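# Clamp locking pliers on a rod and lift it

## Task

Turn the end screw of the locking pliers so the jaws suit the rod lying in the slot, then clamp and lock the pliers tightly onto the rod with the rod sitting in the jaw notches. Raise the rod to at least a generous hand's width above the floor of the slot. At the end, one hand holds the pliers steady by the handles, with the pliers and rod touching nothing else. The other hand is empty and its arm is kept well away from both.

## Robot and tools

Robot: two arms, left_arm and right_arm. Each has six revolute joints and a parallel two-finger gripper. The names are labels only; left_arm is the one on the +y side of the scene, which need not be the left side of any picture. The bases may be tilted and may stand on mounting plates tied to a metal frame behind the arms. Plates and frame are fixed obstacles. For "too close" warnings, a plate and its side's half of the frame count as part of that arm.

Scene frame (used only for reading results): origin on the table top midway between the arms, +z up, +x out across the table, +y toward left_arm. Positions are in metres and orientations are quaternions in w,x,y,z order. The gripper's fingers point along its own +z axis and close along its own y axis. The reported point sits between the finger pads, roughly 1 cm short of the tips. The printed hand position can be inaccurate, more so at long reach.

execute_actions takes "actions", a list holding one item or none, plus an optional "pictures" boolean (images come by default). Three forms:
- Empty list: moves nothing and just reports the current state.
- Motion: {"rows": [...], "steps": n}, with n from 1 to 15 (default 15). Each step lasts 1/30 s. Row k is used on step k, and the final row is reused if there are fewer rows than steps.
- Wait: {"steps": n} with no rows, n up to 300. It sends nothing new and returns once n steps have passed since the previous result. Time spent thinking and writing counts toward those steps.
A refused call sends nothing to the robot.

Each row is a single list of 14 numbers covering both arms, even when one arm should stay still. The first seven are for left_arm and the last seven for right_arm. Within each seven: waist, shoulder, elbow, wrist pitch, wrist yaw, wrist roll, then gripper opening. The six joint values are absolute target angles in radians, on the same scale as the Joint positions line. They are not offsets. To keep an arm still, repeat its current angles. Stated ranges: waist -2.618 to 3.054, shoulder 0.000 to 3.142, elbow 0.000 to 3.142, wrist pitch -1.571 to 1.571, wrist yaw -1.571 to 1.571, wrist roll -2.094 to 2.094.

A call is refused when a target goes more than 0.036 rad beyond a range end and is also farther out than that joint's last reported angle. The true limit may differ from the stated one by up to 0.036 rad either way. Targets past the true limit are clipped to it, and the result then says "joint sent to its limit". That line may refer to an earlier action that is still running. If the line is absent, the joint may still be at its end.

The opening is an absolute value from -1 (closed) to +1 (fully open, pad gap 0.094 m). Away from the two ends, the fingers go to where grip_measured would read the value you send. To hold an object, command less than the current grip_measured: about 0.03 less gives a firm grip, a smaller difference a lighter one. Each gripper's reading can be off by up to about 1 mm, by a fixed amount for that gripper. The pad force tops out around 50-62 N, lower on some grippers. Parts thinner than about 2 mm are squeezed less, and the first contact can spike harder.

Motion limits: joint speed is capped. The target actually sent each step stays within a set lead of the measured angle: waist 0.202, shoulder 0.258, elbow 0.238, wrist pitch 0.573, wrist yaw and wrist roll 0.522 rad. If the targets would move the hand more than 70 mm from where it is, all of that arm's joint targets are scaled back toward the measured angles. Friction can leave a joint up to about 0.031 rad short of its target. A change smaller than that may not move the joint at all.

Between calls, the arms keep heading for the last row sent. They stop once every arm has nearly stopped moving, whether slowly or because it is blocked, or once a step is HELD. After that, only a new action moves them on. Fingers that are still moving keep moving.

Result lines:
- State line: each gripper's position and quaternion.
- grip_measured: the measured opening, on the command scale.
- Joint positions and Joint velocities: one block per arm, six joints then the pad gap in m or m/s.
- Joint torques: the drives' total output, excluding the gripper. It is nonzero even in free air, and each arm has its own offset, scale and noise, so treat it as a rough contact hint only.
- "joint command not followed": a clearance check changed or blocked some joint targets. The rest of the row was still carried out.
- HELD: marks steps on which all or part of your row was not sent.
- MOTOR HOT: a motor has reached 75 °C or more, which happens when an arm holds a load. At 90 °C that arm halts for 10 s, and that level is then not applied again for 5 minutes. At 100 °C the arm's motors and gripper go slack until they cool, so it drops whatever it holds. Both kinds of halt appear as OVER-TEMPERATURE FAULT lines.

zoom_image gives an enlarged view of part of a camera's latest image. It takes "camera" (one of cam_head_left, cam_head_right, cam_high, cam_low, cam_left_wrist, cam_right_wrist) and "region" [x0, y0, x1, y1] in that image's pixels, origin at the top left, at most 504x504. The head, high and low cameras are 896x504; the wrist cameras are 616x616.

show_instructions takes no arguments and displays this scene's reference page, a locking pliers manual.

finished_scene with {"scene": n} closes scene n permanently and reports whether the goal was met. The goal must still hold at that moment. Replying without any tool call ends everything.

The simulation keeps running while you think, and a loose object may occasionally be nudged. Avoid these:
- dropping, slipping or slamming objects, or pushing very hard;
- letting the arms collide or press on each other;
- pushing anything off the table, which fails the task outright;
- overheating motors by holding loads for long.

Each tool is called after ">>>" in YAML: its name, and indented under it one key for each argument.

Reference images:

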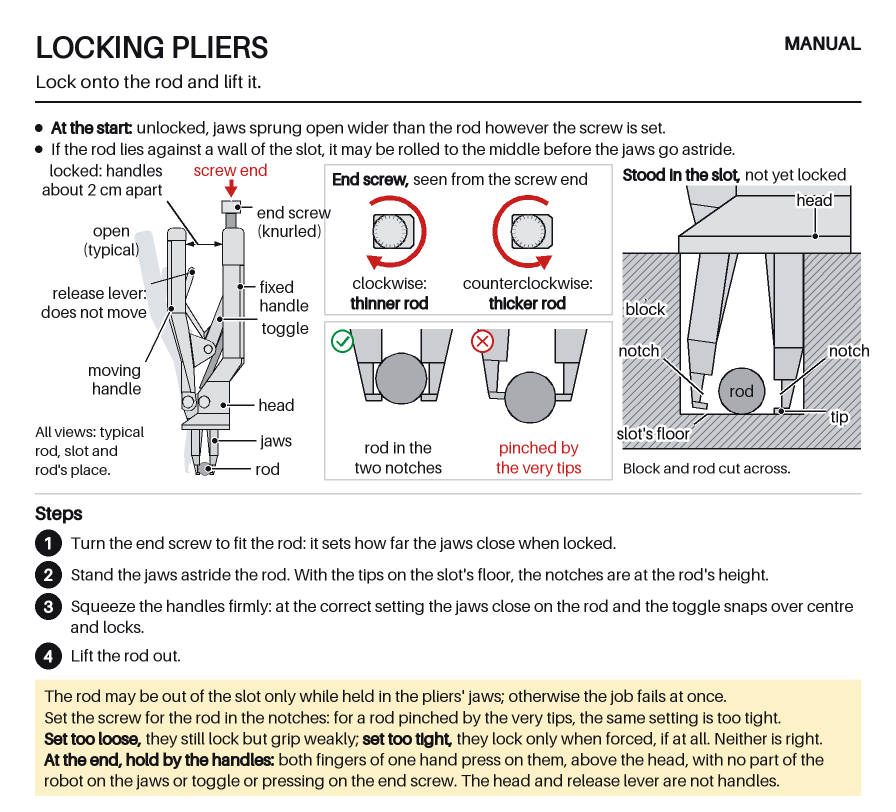

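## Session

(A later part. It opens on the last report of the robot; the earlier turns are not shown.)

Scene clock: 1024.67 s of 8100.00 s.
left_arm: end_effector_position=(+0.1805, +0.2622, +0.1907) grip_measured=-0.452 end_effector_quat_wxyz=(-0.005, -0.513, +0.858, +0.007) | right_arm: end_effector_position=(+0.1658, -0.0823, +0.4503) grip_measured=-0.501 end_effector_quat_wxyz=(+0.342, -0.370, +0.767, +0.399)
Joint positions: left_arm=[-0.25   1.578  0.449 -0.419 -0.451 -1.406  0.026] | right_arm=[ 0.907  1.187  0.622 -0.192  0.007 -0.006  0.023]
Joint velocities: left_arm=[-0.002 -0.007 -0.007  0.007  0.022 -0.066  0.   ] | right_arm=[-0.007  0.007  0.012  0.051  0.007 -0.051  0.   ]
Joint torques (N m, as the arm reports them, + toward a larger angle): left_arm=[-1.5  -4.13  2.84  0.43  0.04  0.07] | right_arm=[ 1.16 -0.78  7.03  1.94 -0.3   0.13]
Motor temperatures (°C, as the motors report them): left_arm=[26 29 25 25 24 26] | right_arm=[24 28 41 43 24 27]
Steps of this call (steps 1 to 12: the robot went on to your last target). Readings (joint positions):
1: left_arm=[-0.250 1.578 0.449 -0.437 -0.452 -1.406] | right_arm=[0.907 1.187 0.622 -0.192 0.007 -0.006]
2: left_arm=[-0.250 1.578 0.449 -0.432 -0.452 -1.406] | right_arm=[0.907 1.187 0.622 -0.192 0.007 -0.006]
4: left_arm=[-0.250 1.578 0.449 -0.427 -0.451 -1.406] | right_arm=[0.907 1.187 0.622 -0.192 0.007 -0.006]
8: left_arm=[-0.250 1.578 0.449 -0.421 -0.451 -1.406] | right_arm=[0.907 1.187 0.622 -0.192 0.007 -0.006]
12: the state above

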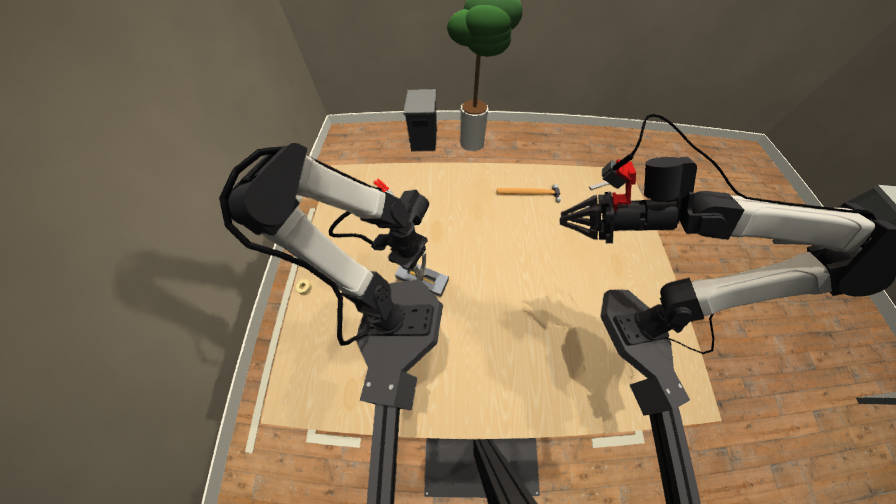

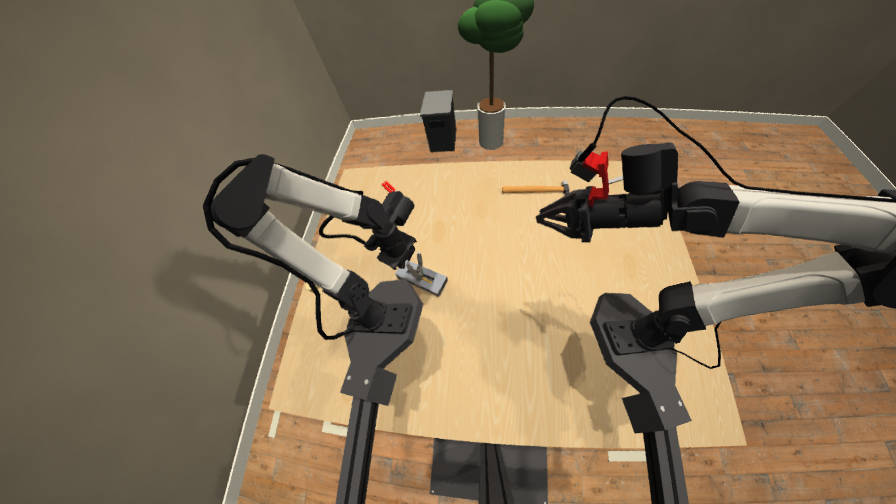

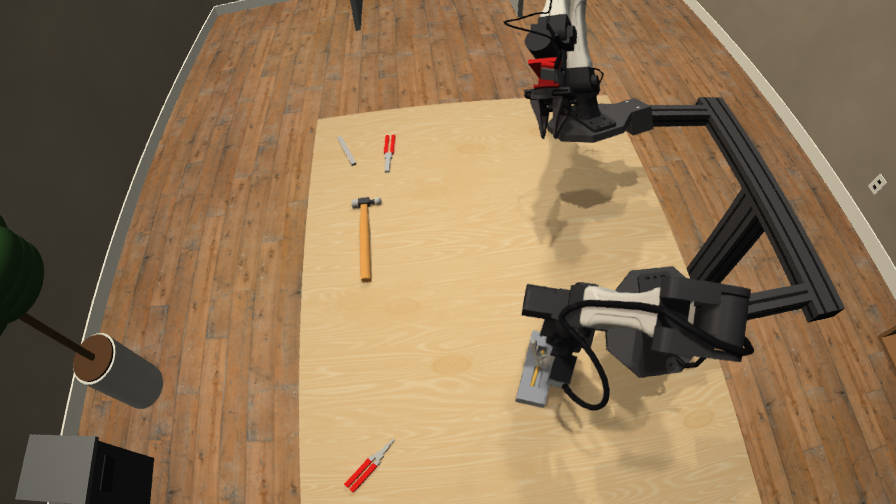

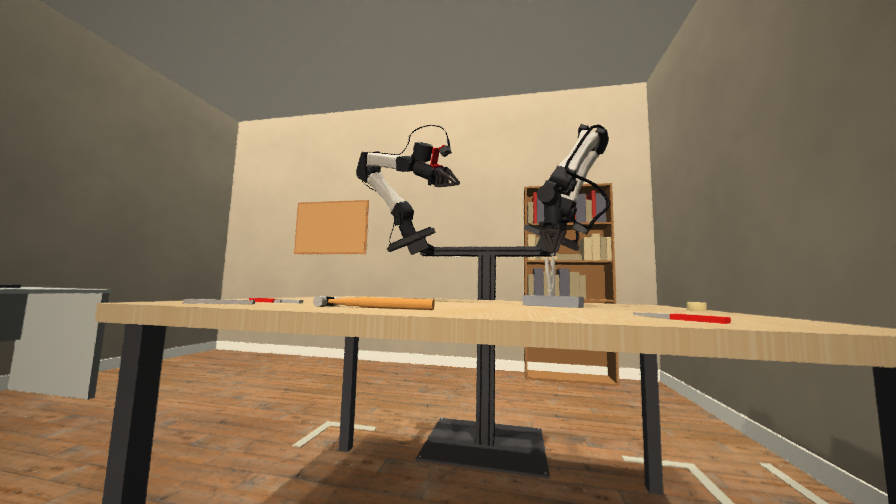

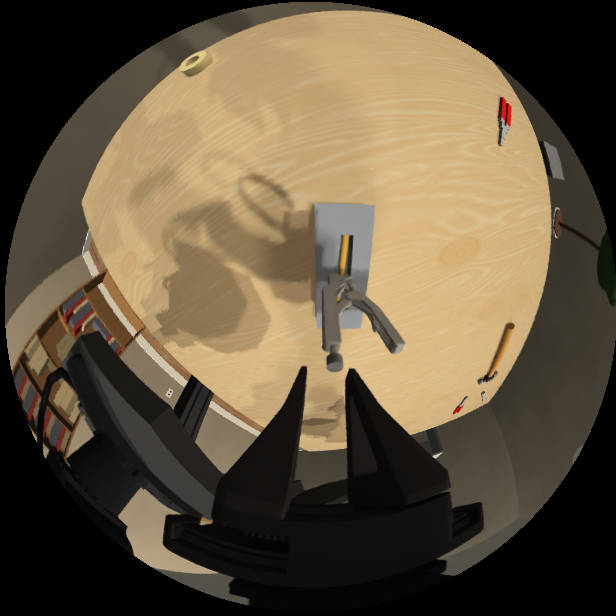

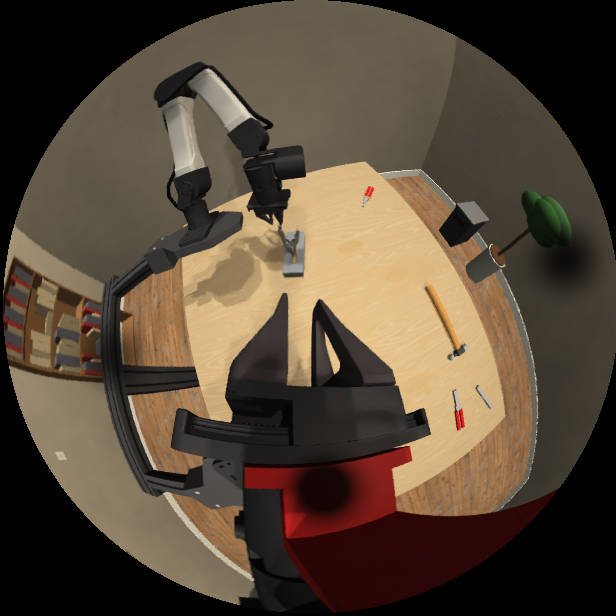

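>>> execute_actions:
  actions:
    - {"rows":[[-0.237,1.592,0.433,-0.385,-0.44,-1.45,-0.45,0.9,1.2,0.6,-0.2,0,0,-0.5],[-0.237,1.592,0.433,-0.37,-0.44,-1.5,-0.45,0.9,1.2,0.6,-0.2,0,0,-0.5],[-0.237,1.592,0.433,-0.355,-0.44,-1.55,-0.45,0.9,1.2,0.6,-0.2,0,0,-0.5],[-0.232,1.6,0.43,-0.34,-0.44,-1.6,-0.45,0.9,1.2,0.6,-0.2,0,0,-0.5],[-0.227,1.608,0.426,-0.325,-0.44,-1.6,-0.45,0.9,1.2,0.6,-0.2,0,0,-0.5],[-0.222,1.617,0.422,-0.312,-0.44,-1.6,-0.45,0.9,1.2,0.6,-0.2,0,0,-0.5],[-0.217,1.626,0.418,-0.305,-0.44,-1.6,-0.45,0.9,1.2,0.6,-0.2,0,0,-0.5],[-0.212,1.634,0.414,-0.305,-0.44,-1.6,-0.45,0.9,1.2,0.6,-0.2,0,0,-0.5],[-0.209,1.64,0.412,-0.303,-0.44,-1.6,-0.45,0.9,1.2,0.6,-0.2,0,0,-0.5]],"steps":15}
  pictures: false

>>> execute_actions:
  actions:
    - {"rows":[[-0.209,1.64,0.412,-0.303,-0.44,-1.6,-0.5,0.9,1.2,0.6,-0.2,0,0,-0.5],[-0.209,1.64,0.412,-0.303,-0.44,-1.6,-0.55,0.9,1.2,0.6,-0.2,0,0,-0.5],[-0.209,1.64,0.412,-0.303,-0.44,-1.6,-0.6,0.9,1.2,0.6,-0.2,0,0,-0.5],[-0.209,1.64,0.412,-0.303,-0.44,-1.6,-0.64,0.9,1.2,0.6,-0.2,0,0,-0.5]],"steps":10}

>>> zoom_image:
  camera: "cam_left_wrist"
  region: [240, 210, 440, 410]

Scene clock: 1036.43 s of 8100.00 s.
left_arm: end_effector_position=(+0.1824, +0.2616, +0.1787) grip_measured=-0.452 end_effector_quat_wxyz=(-0.001, -0.602, +0.799, +0.003) | right_arm: end_effector_position=(+0.1658, -0.0823, +0.4503) grip_measured=-0.501 end_effector_quat_wxyz=(+0.342, -0.370, +0.767, +0.399)
Joint positions: left_arm=[-0.222  1.626  0.429 -0.326 -0.45  -1.584  0.026] | right_arm=[ 0.907  1.187  0.622 -0.192  0.007 -0.006  0.023]
Joint velocities: left_arm=[ 0.002 -0.017 -0.007  0.11  -0.022  0.022  0.   ] | right_arm=[-0.022 -0.027 -0.012 -0.022 -0.037 -0.037 -0.001]
Joint torques (N m, as the arm reports them, + toward a larger angle): left_arm=[-1.56 -4.32  2.39  0.46  0.05  0.02] | right_arm=[ 1.12 -0.74  6.97  1.97 -0.3   0.05]
Motor temperatures (°C, as the motors report them): left_arm=[26 29 25 25 24 26] | right_arm=[24 27 41 43 24 27]
Steps of this call (steps 1 to 30: the robot went on to your last target; steps 31 to 338: nothing new was sent; steps 339 to 353: all 15 steps of this action). Readings (joint positions):
339: left_arm=[-0.250 1.578 0.449 -0.416 -0.450 -1.412] | right_arm=[0.907 1.187 0.622 -0.192 0.007 -0.006]
340: left_arm=[-0.250 1.578 0.449 -0.411 -0.450 -1.425] | right_arm=[0.907 1.187 0.622 -0.192 0.007 -0.006]
342: left_arm=[-0.250 1.578 0.449 -0.395 -0.450 -1.473] | right_arm=[0.907 1.187 0.622 -0.192 0.007 -0.006]
346: left_arm=[-0.234 1.601 0.448 -0.348 -0.450 -1.545] | right_arm=[0.907 1.187 0.622 -0.192 0.007 -0.006]
353: the state above

Scene clock: 1036.77 s of 8100.00 s.
left_arm: end_effector_position=(+0.1845, +0.2610, +0.1787) grip_measured=-0.638 end_effector_quat_wxyz=(+0.001, -0.607, +0.795, -0.000) | right_arm: end_effector_position=(+0.1658, -0.0823, +0.4503) grip_measured=-0.501 end_effector_quat_wxyz=(+0.342, -0.370, +0.767, +0.399)
Joint positions: left_arm=[-0.222  1.626  0.429 -0.316 -0.45  -1.593  0.017] | right_arm=[ 0.907  1.187  0.622 -0.192  0.007 -0.006  0.023]
Joint velocities: left_arm=[-0.002  0.002 -0.017  0.007  0.007  0.081 -0.001] | right_arm=[-0.002 -0.012 -0.002  0.051  0.007 -0.022  0.001]
Joint torques (N m, as the arm reports them, + toward a larger angle): left_arm=[-1.57 -4.37  2.38  0.44  0.04  0.07] | right_arm=[ 1.27 -0.92  7.1   1.98 -0.31  0.08]
Motor temperatures (°C, as the motors report them): left_arm=[26 29 25 25 24 26] | right_arm=[24 27 41 43 24 27]
Steps of this call (steps 1 to 10: all 10 steps of this action). Readings (joint positions):
1: left_arm=[-0.222 1.626 0.429 -0.324 -0.450 -1.586] | right_arm=[0.907 1.187 0.622 -0.192 0.007 -0.006]
2: left_arm=[-0.222 1.626 0.429 -0.322 -0.450 -1.587] | right_arm=[0.907 1.187 0.622 -0.192 0.007 -0.006]
4: left_arm=[-0.222 1.626 0.429 -0.319 -0.450 -1.590] | right_arm=[0.907 1.187 0.622 -0.192 0.007 -0.006]
8: left_arm=[-0.222 1.626 0.429 -0.317 -0.450 -1.592] | right_arm=[0.907 1.187 0.622 -0.192 0.007 -0.006]
10: the state above

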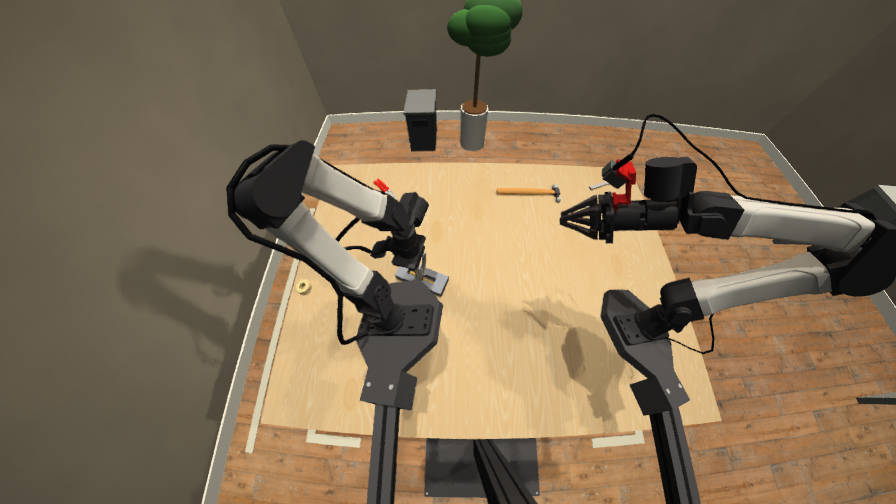

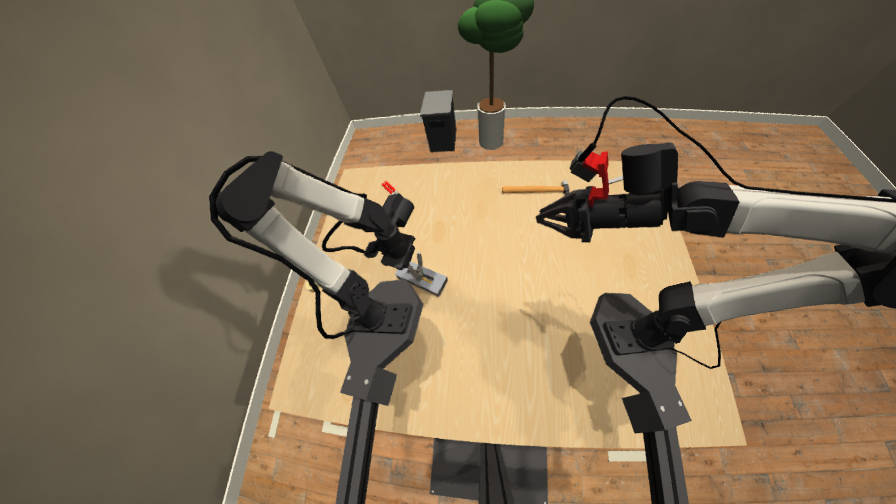

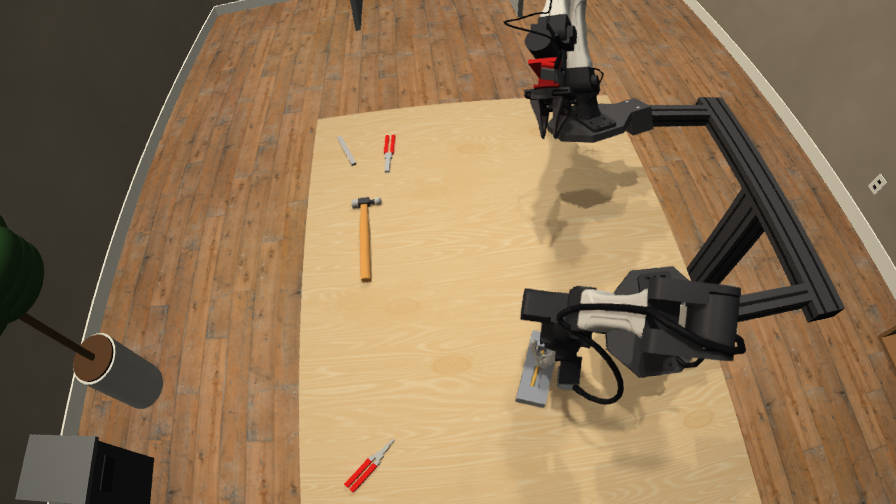

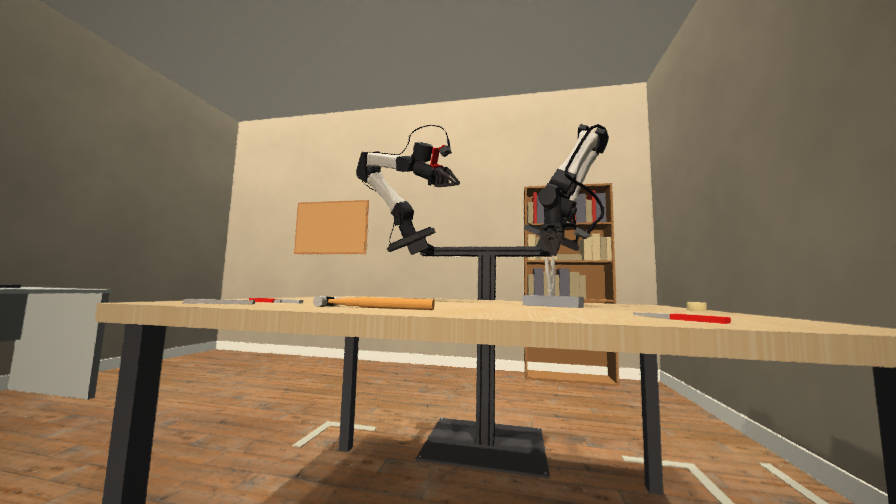

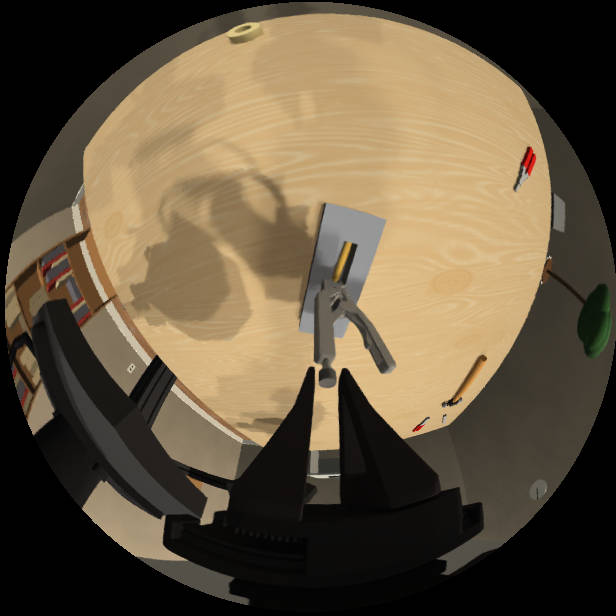

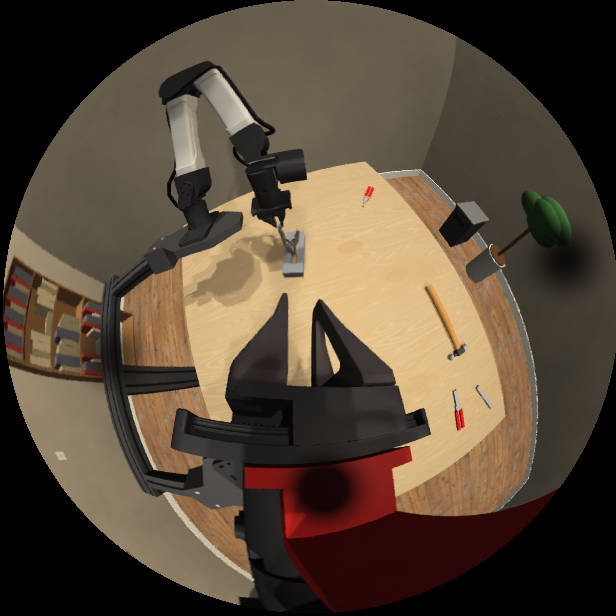

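Region (240, 210, 440, 410) of cam_left_wrist's 616x616 image, scaled by 2.520, with more detail than that image has.

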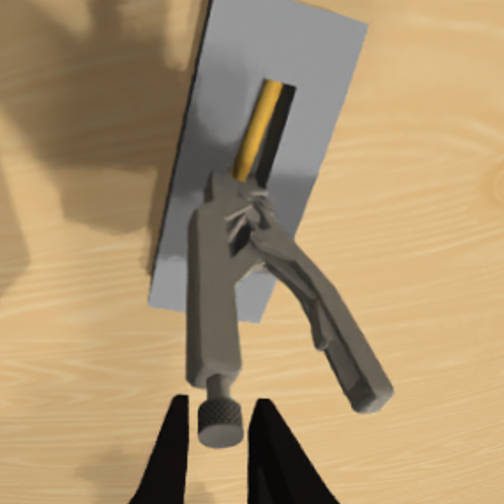

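>>> execute_actions:
  actions: []

Scene clock: 1072.03 s of 8100.00 s.
left_arm: end_effector_position=(+0.1847, +0.2609, +0.1787) grip_measured=-0.638 end_effector_quat_wxyz=(+0.001, -0.608, +0.794, -0.000) | right_arm: end_effector_position=(+0.1658, -0.0823, +0.4503) grip_measured=-0.501 end_effector_quat_wxyz=(+0.342, -0.370, +0.767, +0.399)
Joint positions: left_arm=[-0.222  1.626  0.429 -0.316 -0.45  -1.594  0.017] | right_arm=[ 0.907  1.187  0.622 -0.192  0.007 -0.006  0.023]
Joint velocities: left_arm=[ 0.027 -0.012 -0.002 -0.081  0.037 -0.051 -0.001] | right_arm=[-0.007 -0.007  0.002 -0.007 -0.037  0.066 -0.001]
Joint torques (N m, as the arm reports them, + toward a larger angle): left_arm=[-1.56 -4.37  2.38  0.45  0.04  0.05] | right_arm=[ 1.11 -0.69  6.96  1.98 -0.3   0.11]
Motor temperatures (°C, as the motors report them): left_arm=[26 28 25 25 24 26] | right_arm=[24 27 41 43 24 27]
Steps of this call (steps 1 to 15: the robot went on to your last target; steps 16 to 1058: nothing new was sent). Readings (joint positions):
1: left_arm=[-0.222 1.626 0.429 -0.316 -0.450 -1.593] | right_arm=[0.907 1.187 0.622 -0.192 0.007 -0.006]
2: left_arm=[-0.222 1.626 0.429 -0.316 -0.450 -1.593] | right_arm=[0.907 1.187 0.622 -0.192 0.007 -0.006]
4: left_arm=[-0.222 1.626 0.429 -0.316 -0.450 -1.594] | right_arm=[0.907 1.187 0.622 -0.192 0.007 -0.006]
8: left_arm=[-0.222 1.626 0.429 -0.316 -0.450 -1.594] | right_arm=[0.907 1.187 0.622 -0.192 0.007 -0.006]
1058: the state above
All arms were judged still, so your last target was given up. Only a new action makes them travel on or press farther. Fingers that are still opening or closing keep moving.

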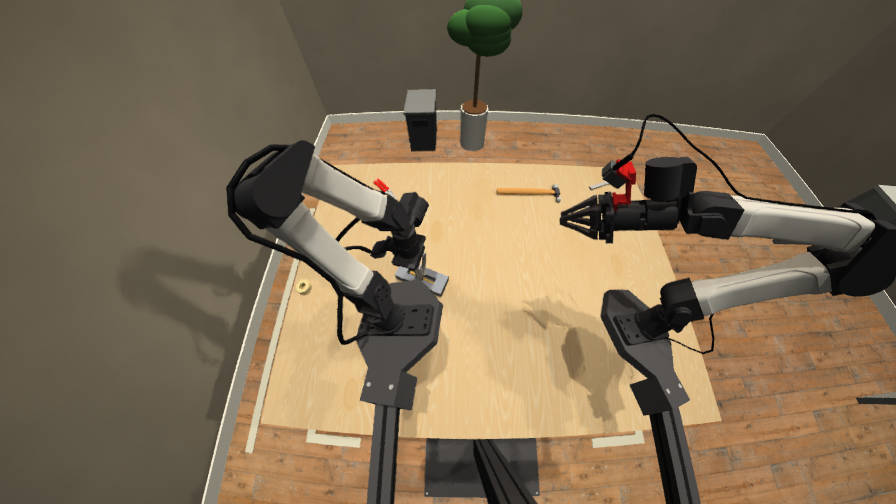

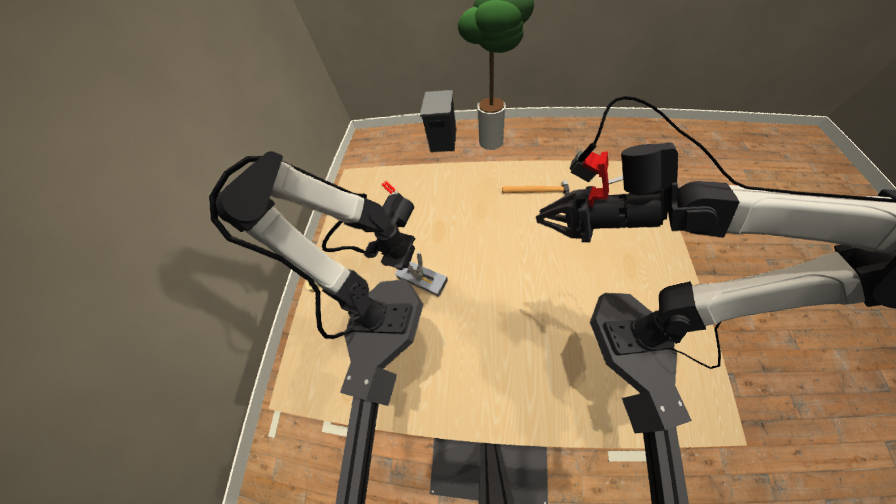

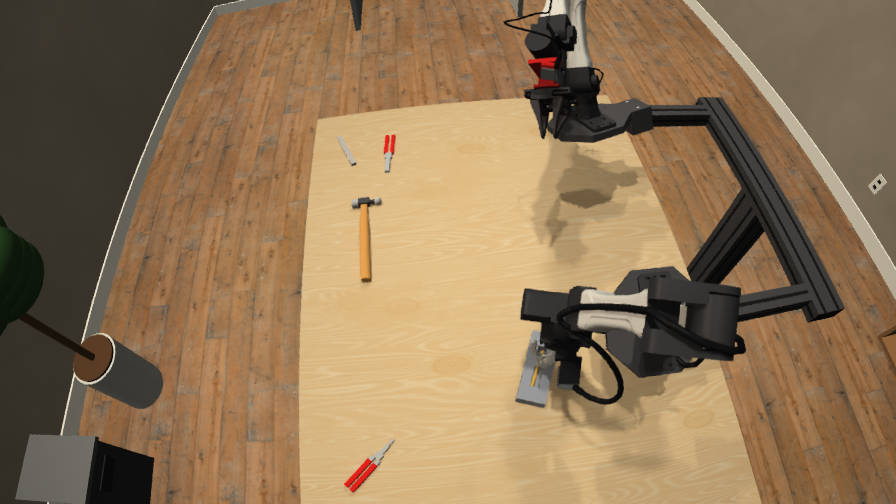

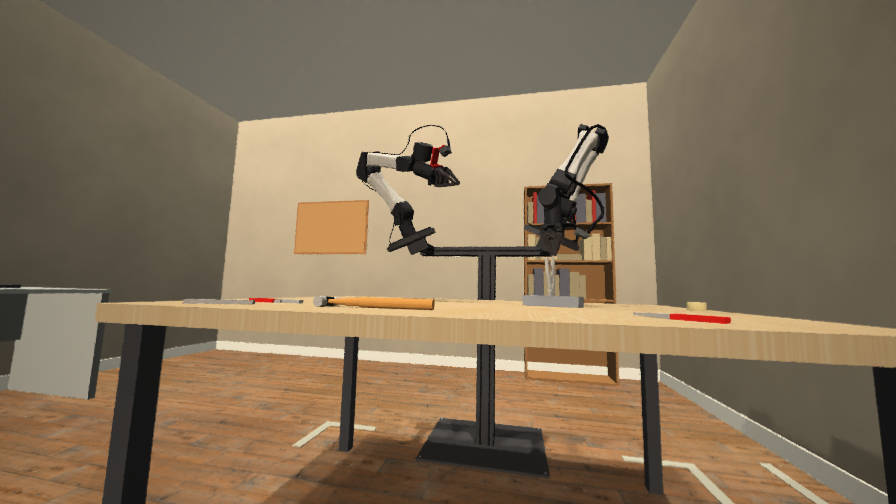

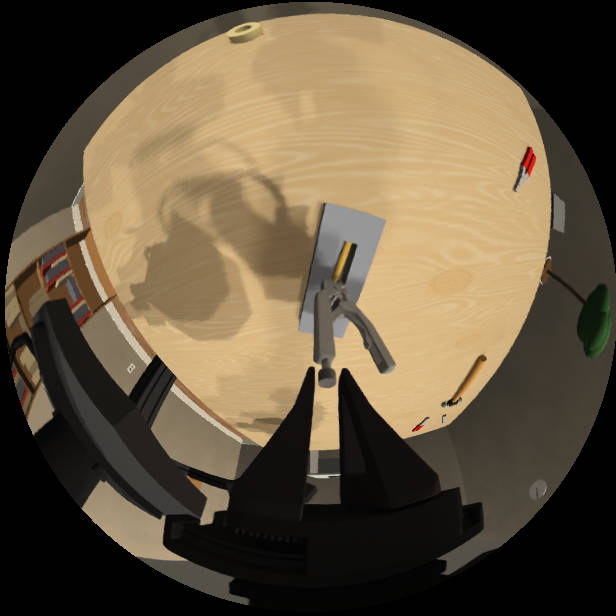

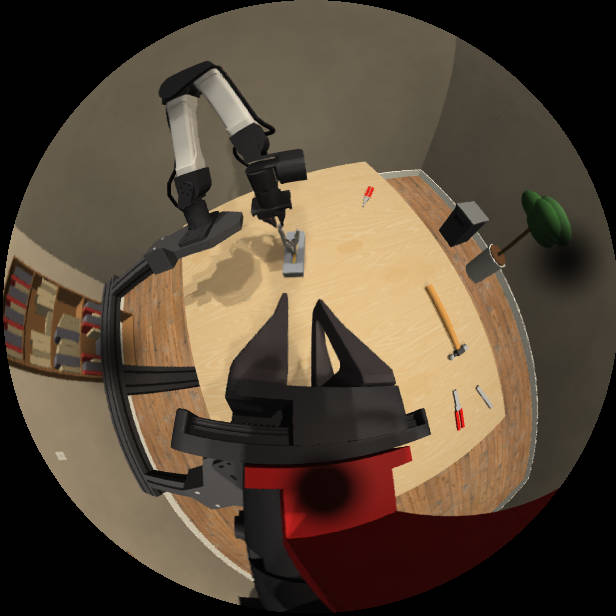

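>>> execute_actions:
  actions:
    - {"rows":[[-0.209,1.64,0.412,-0.303,-0.44,-1.6,-0.68,0.9,1.2,0.6,-0.2,0,0,-0.5],[-0.209,1.64,0.412,-0.303,-0.44,-1.6,-0.72,0.9,1.2,0.6,-0.2,0,0,-0.5],[-0.209,1.64,0.412,-0.303,-0.44,-1.6,-0.75,0.9,1.2,0.6,-0.2,0,0,-0.5],[-0.209,1.64,0.412,-0.303,-0.44,-1.6,-0.77,0.9,1.2,0.6,-0.2,0,0,-0.5],[-0.209,1.64,0.412,-0.303,-0.44,-1.6,-0.79,0.9,1.2,0.6,-0.2,0,0,-0.5],[-0.209,1.64,0.412,-0.303,-0.44,-1.6,-0.81,0.9,1.2,0.6,-0.2,0,0,-0.5],[-0.209,1.64,0.412,-0.303,-0.44,-1.6,-0.81,0.9,1.2,0.6,-0.2,0,0,-0.5],[-0.209,1.64,0.412,-0.303,-0.44,-1.6,-0.81,0.9,1.2,0.6,-0.2,0,0,-0.5],[-0.209,1.64,0.412,-0.303,-0.44,-1.6,-0.81,0.9,1.2,0.6,-0.2,0,0,-0.5],[-0.203,1.65,0.404,-0.298,-0.44,-1.6,-0.81,0.9,1.2,0.6,-0.2,0,0,-0.5]],"steps":15}
  pictures: false

>>> execute_actions:
  actions:
    - {"rows":[[-0.203,1.65,0.404,-0.298,-0.44,-1.55,-0.81,0.9,1.2,0.6,-0.2,0,0,-0.5],[-0.203,1.65,0.404,-0.298,-0.44,-1.5,-0.81,0.9,1.2,0.6,-0.2,0,0,-0.5],[-0.203,1.65,0.404,-0.298,-0.44,-1.45,-0.81,0.9,1.2,0.6,-0.2,0,0,-0.5],[-0.203,1.65,0.404,-0.298,-0.44,-1.4,-0.81,0.9,1.2,0.6,-0.2,0,0,-0.5],[-0.203,1.65,0.404,-0.298,-0.44,-1.35,-0.81,0.9,1.2,0.6,-0.2,0,0,-0.5],[-0.203,1.65,0.404,-0.298,-0.44,-1.3,-0.81,0.9,1.2,0.6,-0.2,0,0,-0.5],[-0.203,1.65,0.404,-0.298,-0.44,-1.25,-0.81,0.9,1.2,0.6,-0.2,0,0,-0.5],[-0.203,1.65,0.404,-0.298,-0.44,-1.2,-0.81,0.9,1.2,0.6,-0.2,0,0,-0.5],[-0.203,1.65,0.404,-0.298,-0.44,-1.15,-0.81,0.9,1.2,0.6,-0.2,0,0,-0.5],[-0.203,1.65,0.404,-0.298,-0.44,-1.1,-0.81,0.9,1.2,0.6,-0.2,0,0,-0.5],[-0.203,1.65,0.404,-0.298,-0.44,-1.05,-0.81,0.9,1.2,0.6,-0.2,0,0,-0.5],[-0.203,1.65,0.404,-0.298,-0.44,-1.0,-0.81,0.9,1.2,0.6,-0.2,0,0,-0.5],[-0.203,1.65,0.404,-0.298,-0.44,-0.95,-0.81,0.9,1.2,0.6,-0.2,0,0,-0.5],[-0.203,1.65,0.404,-0.298,-0.44,-0.9,-0.81,0.9,1.2,0.6,-0.2,0,0,-0.5],[-0.203,1.65,0.404,-0.298,-0.44,-0.85,-0.81,0.9,1.2,0.6,-0.2,0,0,-0.5]],"steps":15}

Scene clock: 1091.40 s of 8100.00 s.
left_arm: end_effector_position=(+0.1847, +0.2609, +0.1785) grip_measured=-0.794 end_effector_quat_wxyz=(+0.001, -0.608, +0.794, -0.000) | right_arm: end_effector_position=(+0.1658, -0.0823, +0.4503) grip_measured=-0.501 end_effector_quat_wxyz=(+0.342, -0.370, +0.767, +0.399)
Joint positions: left_arm=[-0.221  1.627  0.429 -0.314 -0.45  -1.594  0.01 ] | right_arm=[ 0.907  1.187  0.622 -0.192  0.007 -0.006  0.023]
Joint velocities: left_arm=[-0.017  0.002 -0.012  0.051 -0.066 -0.051  0.   ] | right_arm=[-0.002  0.012 -0.002  0.037 -0.022  0.066 -0.   ]
Joint torques (N m, as the arm reports them, + toward a larger angle): left_arm=[-1.21 -3.56  1.66  0.49  0.05  0.05] | right_arm=[ 1.06 -0.81  6.93  2.03 -0.32  0.11]
Motor temperatures (°C, as the motors report them): left_arm=[26 28 25 25 24 26] | right_arm=[24 27 41 43 24 27]
Steps of this call (steps 1 to 566: nothing new was sent; steps 567 to 581: all 15 steps of this action). Readings (joint positions):
567: left_arm=[-0.222 1.626 0.429 -0.316 -0.450 -1.594] | right_arm=[0.907 1.187 0.622 -0.192 0.007 -0.006]
568: left_arm=[-0.222 1.626 0.429 -0.316 -0.450 -1.594] | right_arm=[0.907 1.187 0.622 -0.192 0.007 -0.006]
570: left_arm=[-0.222 1.626 0.429 -0.315 -0.450 -1.594] | right_arm=[0.907 1.187 0.622 -0.192 0.007 -0.006]
574: left_arm=[-0.222 1.626 0.429 -0.314 -0.450 -1.594] | right_arm=[0.907 1.187 0.622 -0.192 0.007 -0.006]
581: the state above

Scene clock: 1091.90 s of 8100.00 s.
left_arm: end_effector_position=(+0.1871, +0.2603, +0.1785) grip_measured=-0.794 end_effector_quat_wxyz=(+0.005, -0.380, +0.925, -0.003) | right_arm: end_effector_position=(+0.1658, -0.0823, +0.4503) grip_measured=-0.501 end_effector_quat_wxyz=(+0.342, -0.370, +0.767, +0.399)
Joint positions: left_arm=[-0.221  1.627  0.429 -0.303 -0.45  -1.062  0.01 ] | right_arm=[ 0.907  1.187  0.622 -0.192  0.007 -0.006  0.023]
Joint velocities: left_arm=[-0.002  0.007 -0.017 -0.022  0.037  1.326 -0.001] | right_arm=[ 0.007 -0.022 -0.007 -0.037 -0.007 -0.022 -0.001]
Joint torques (N m, as the arm reports them, + toward a larger angle): left_arm=[-1.19 -3.58  1.76  0.41  0.04  0.17] | right_arm=[ 0.95 -0.73  7.08  2.02 -0.3   0.06]
Motor temperatures (°C, as the motors report them): left_arm=[26 28 25 25 24 26] | right_arm=[24 27 41 43 24 27]
Steps of this call (steps 1 to 15: all 15 steps of this action). Readings (joint positions):
1: left_arm=[-0.221 1.627 0.429 -0.314 -0.450 -1.589] | right_arm=[0.907 1.187 0.622 -0.192 0.007 -0.006]
2: left_arm=[-0.221 1.627 0.429 -0.314 -0.450 -1.575] | right_arm=[0.907 1.187 0.622 -0.192 0.007 -0.006]
4: left_arm=[-0.221 1.627 0.429 -0.312 -0.450 -1.527] | right_arm=[0.907 1.187 0.622 -0.192 0.007 -0.006]
8: left_arm=[-0.221 1.627 0.429 -0.308 -0.450 -1.381] | right_arm=[0.907 1.187 0.622 -0.192 0.007 -0.006]
15: the state above

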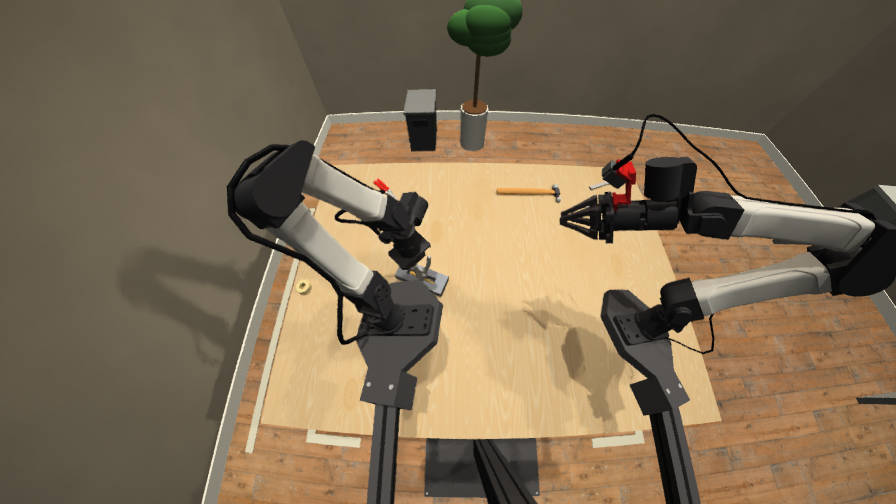

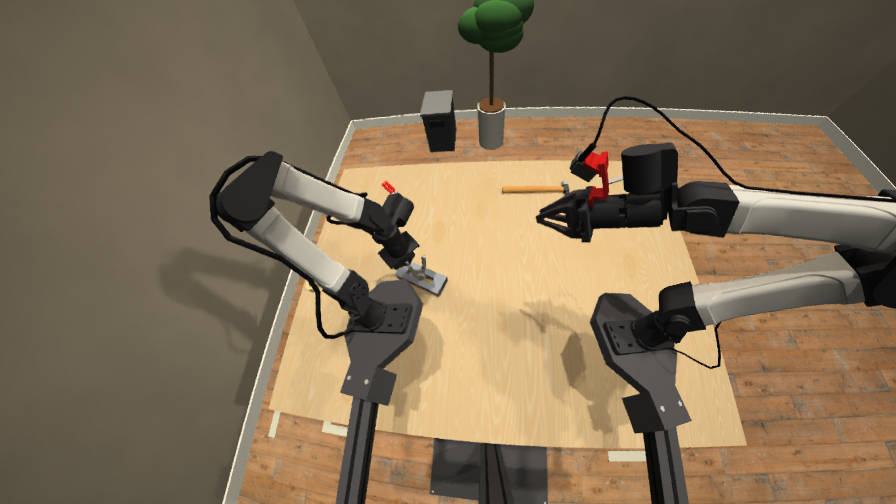

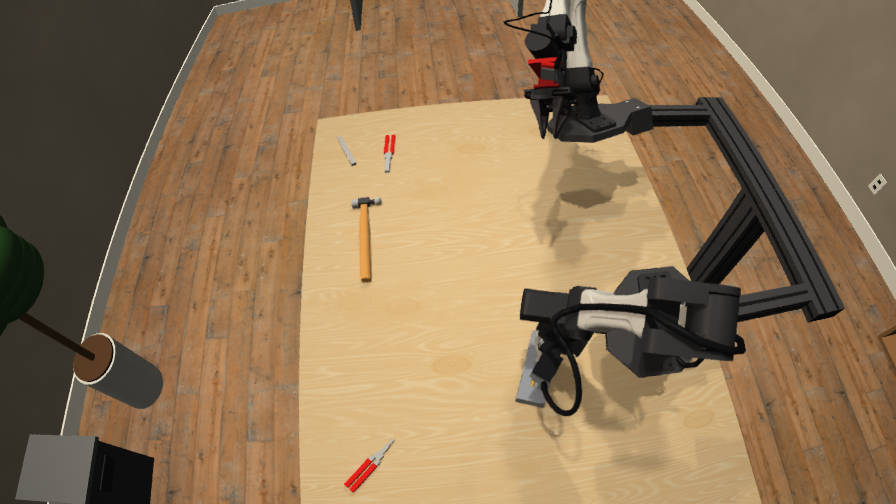

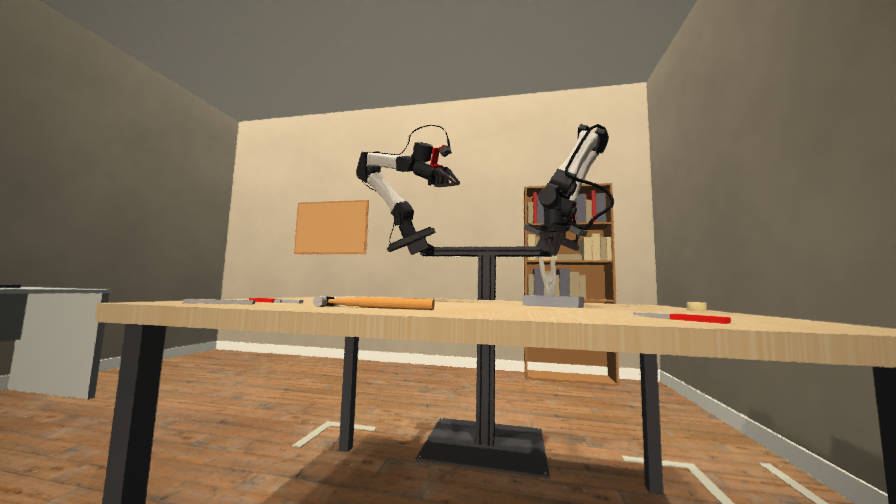

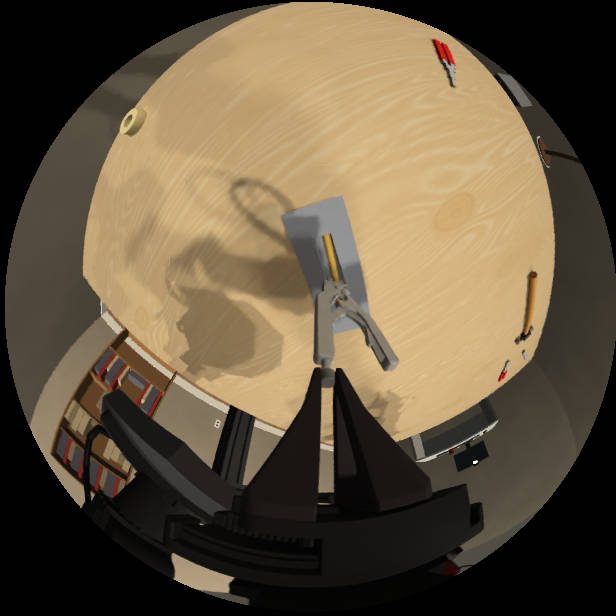

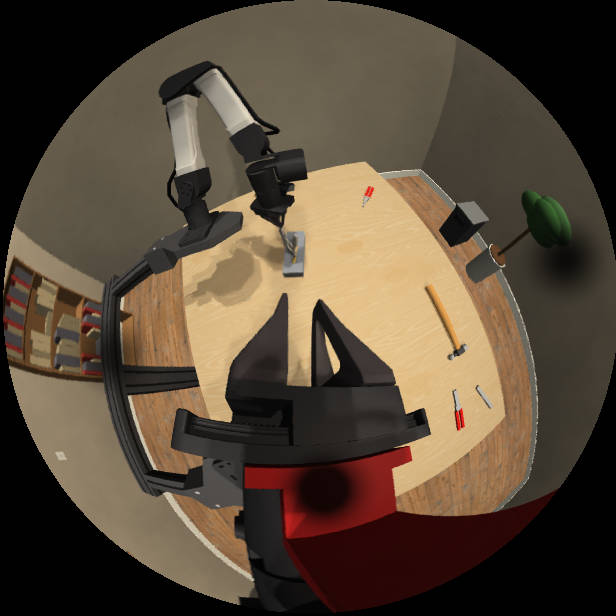

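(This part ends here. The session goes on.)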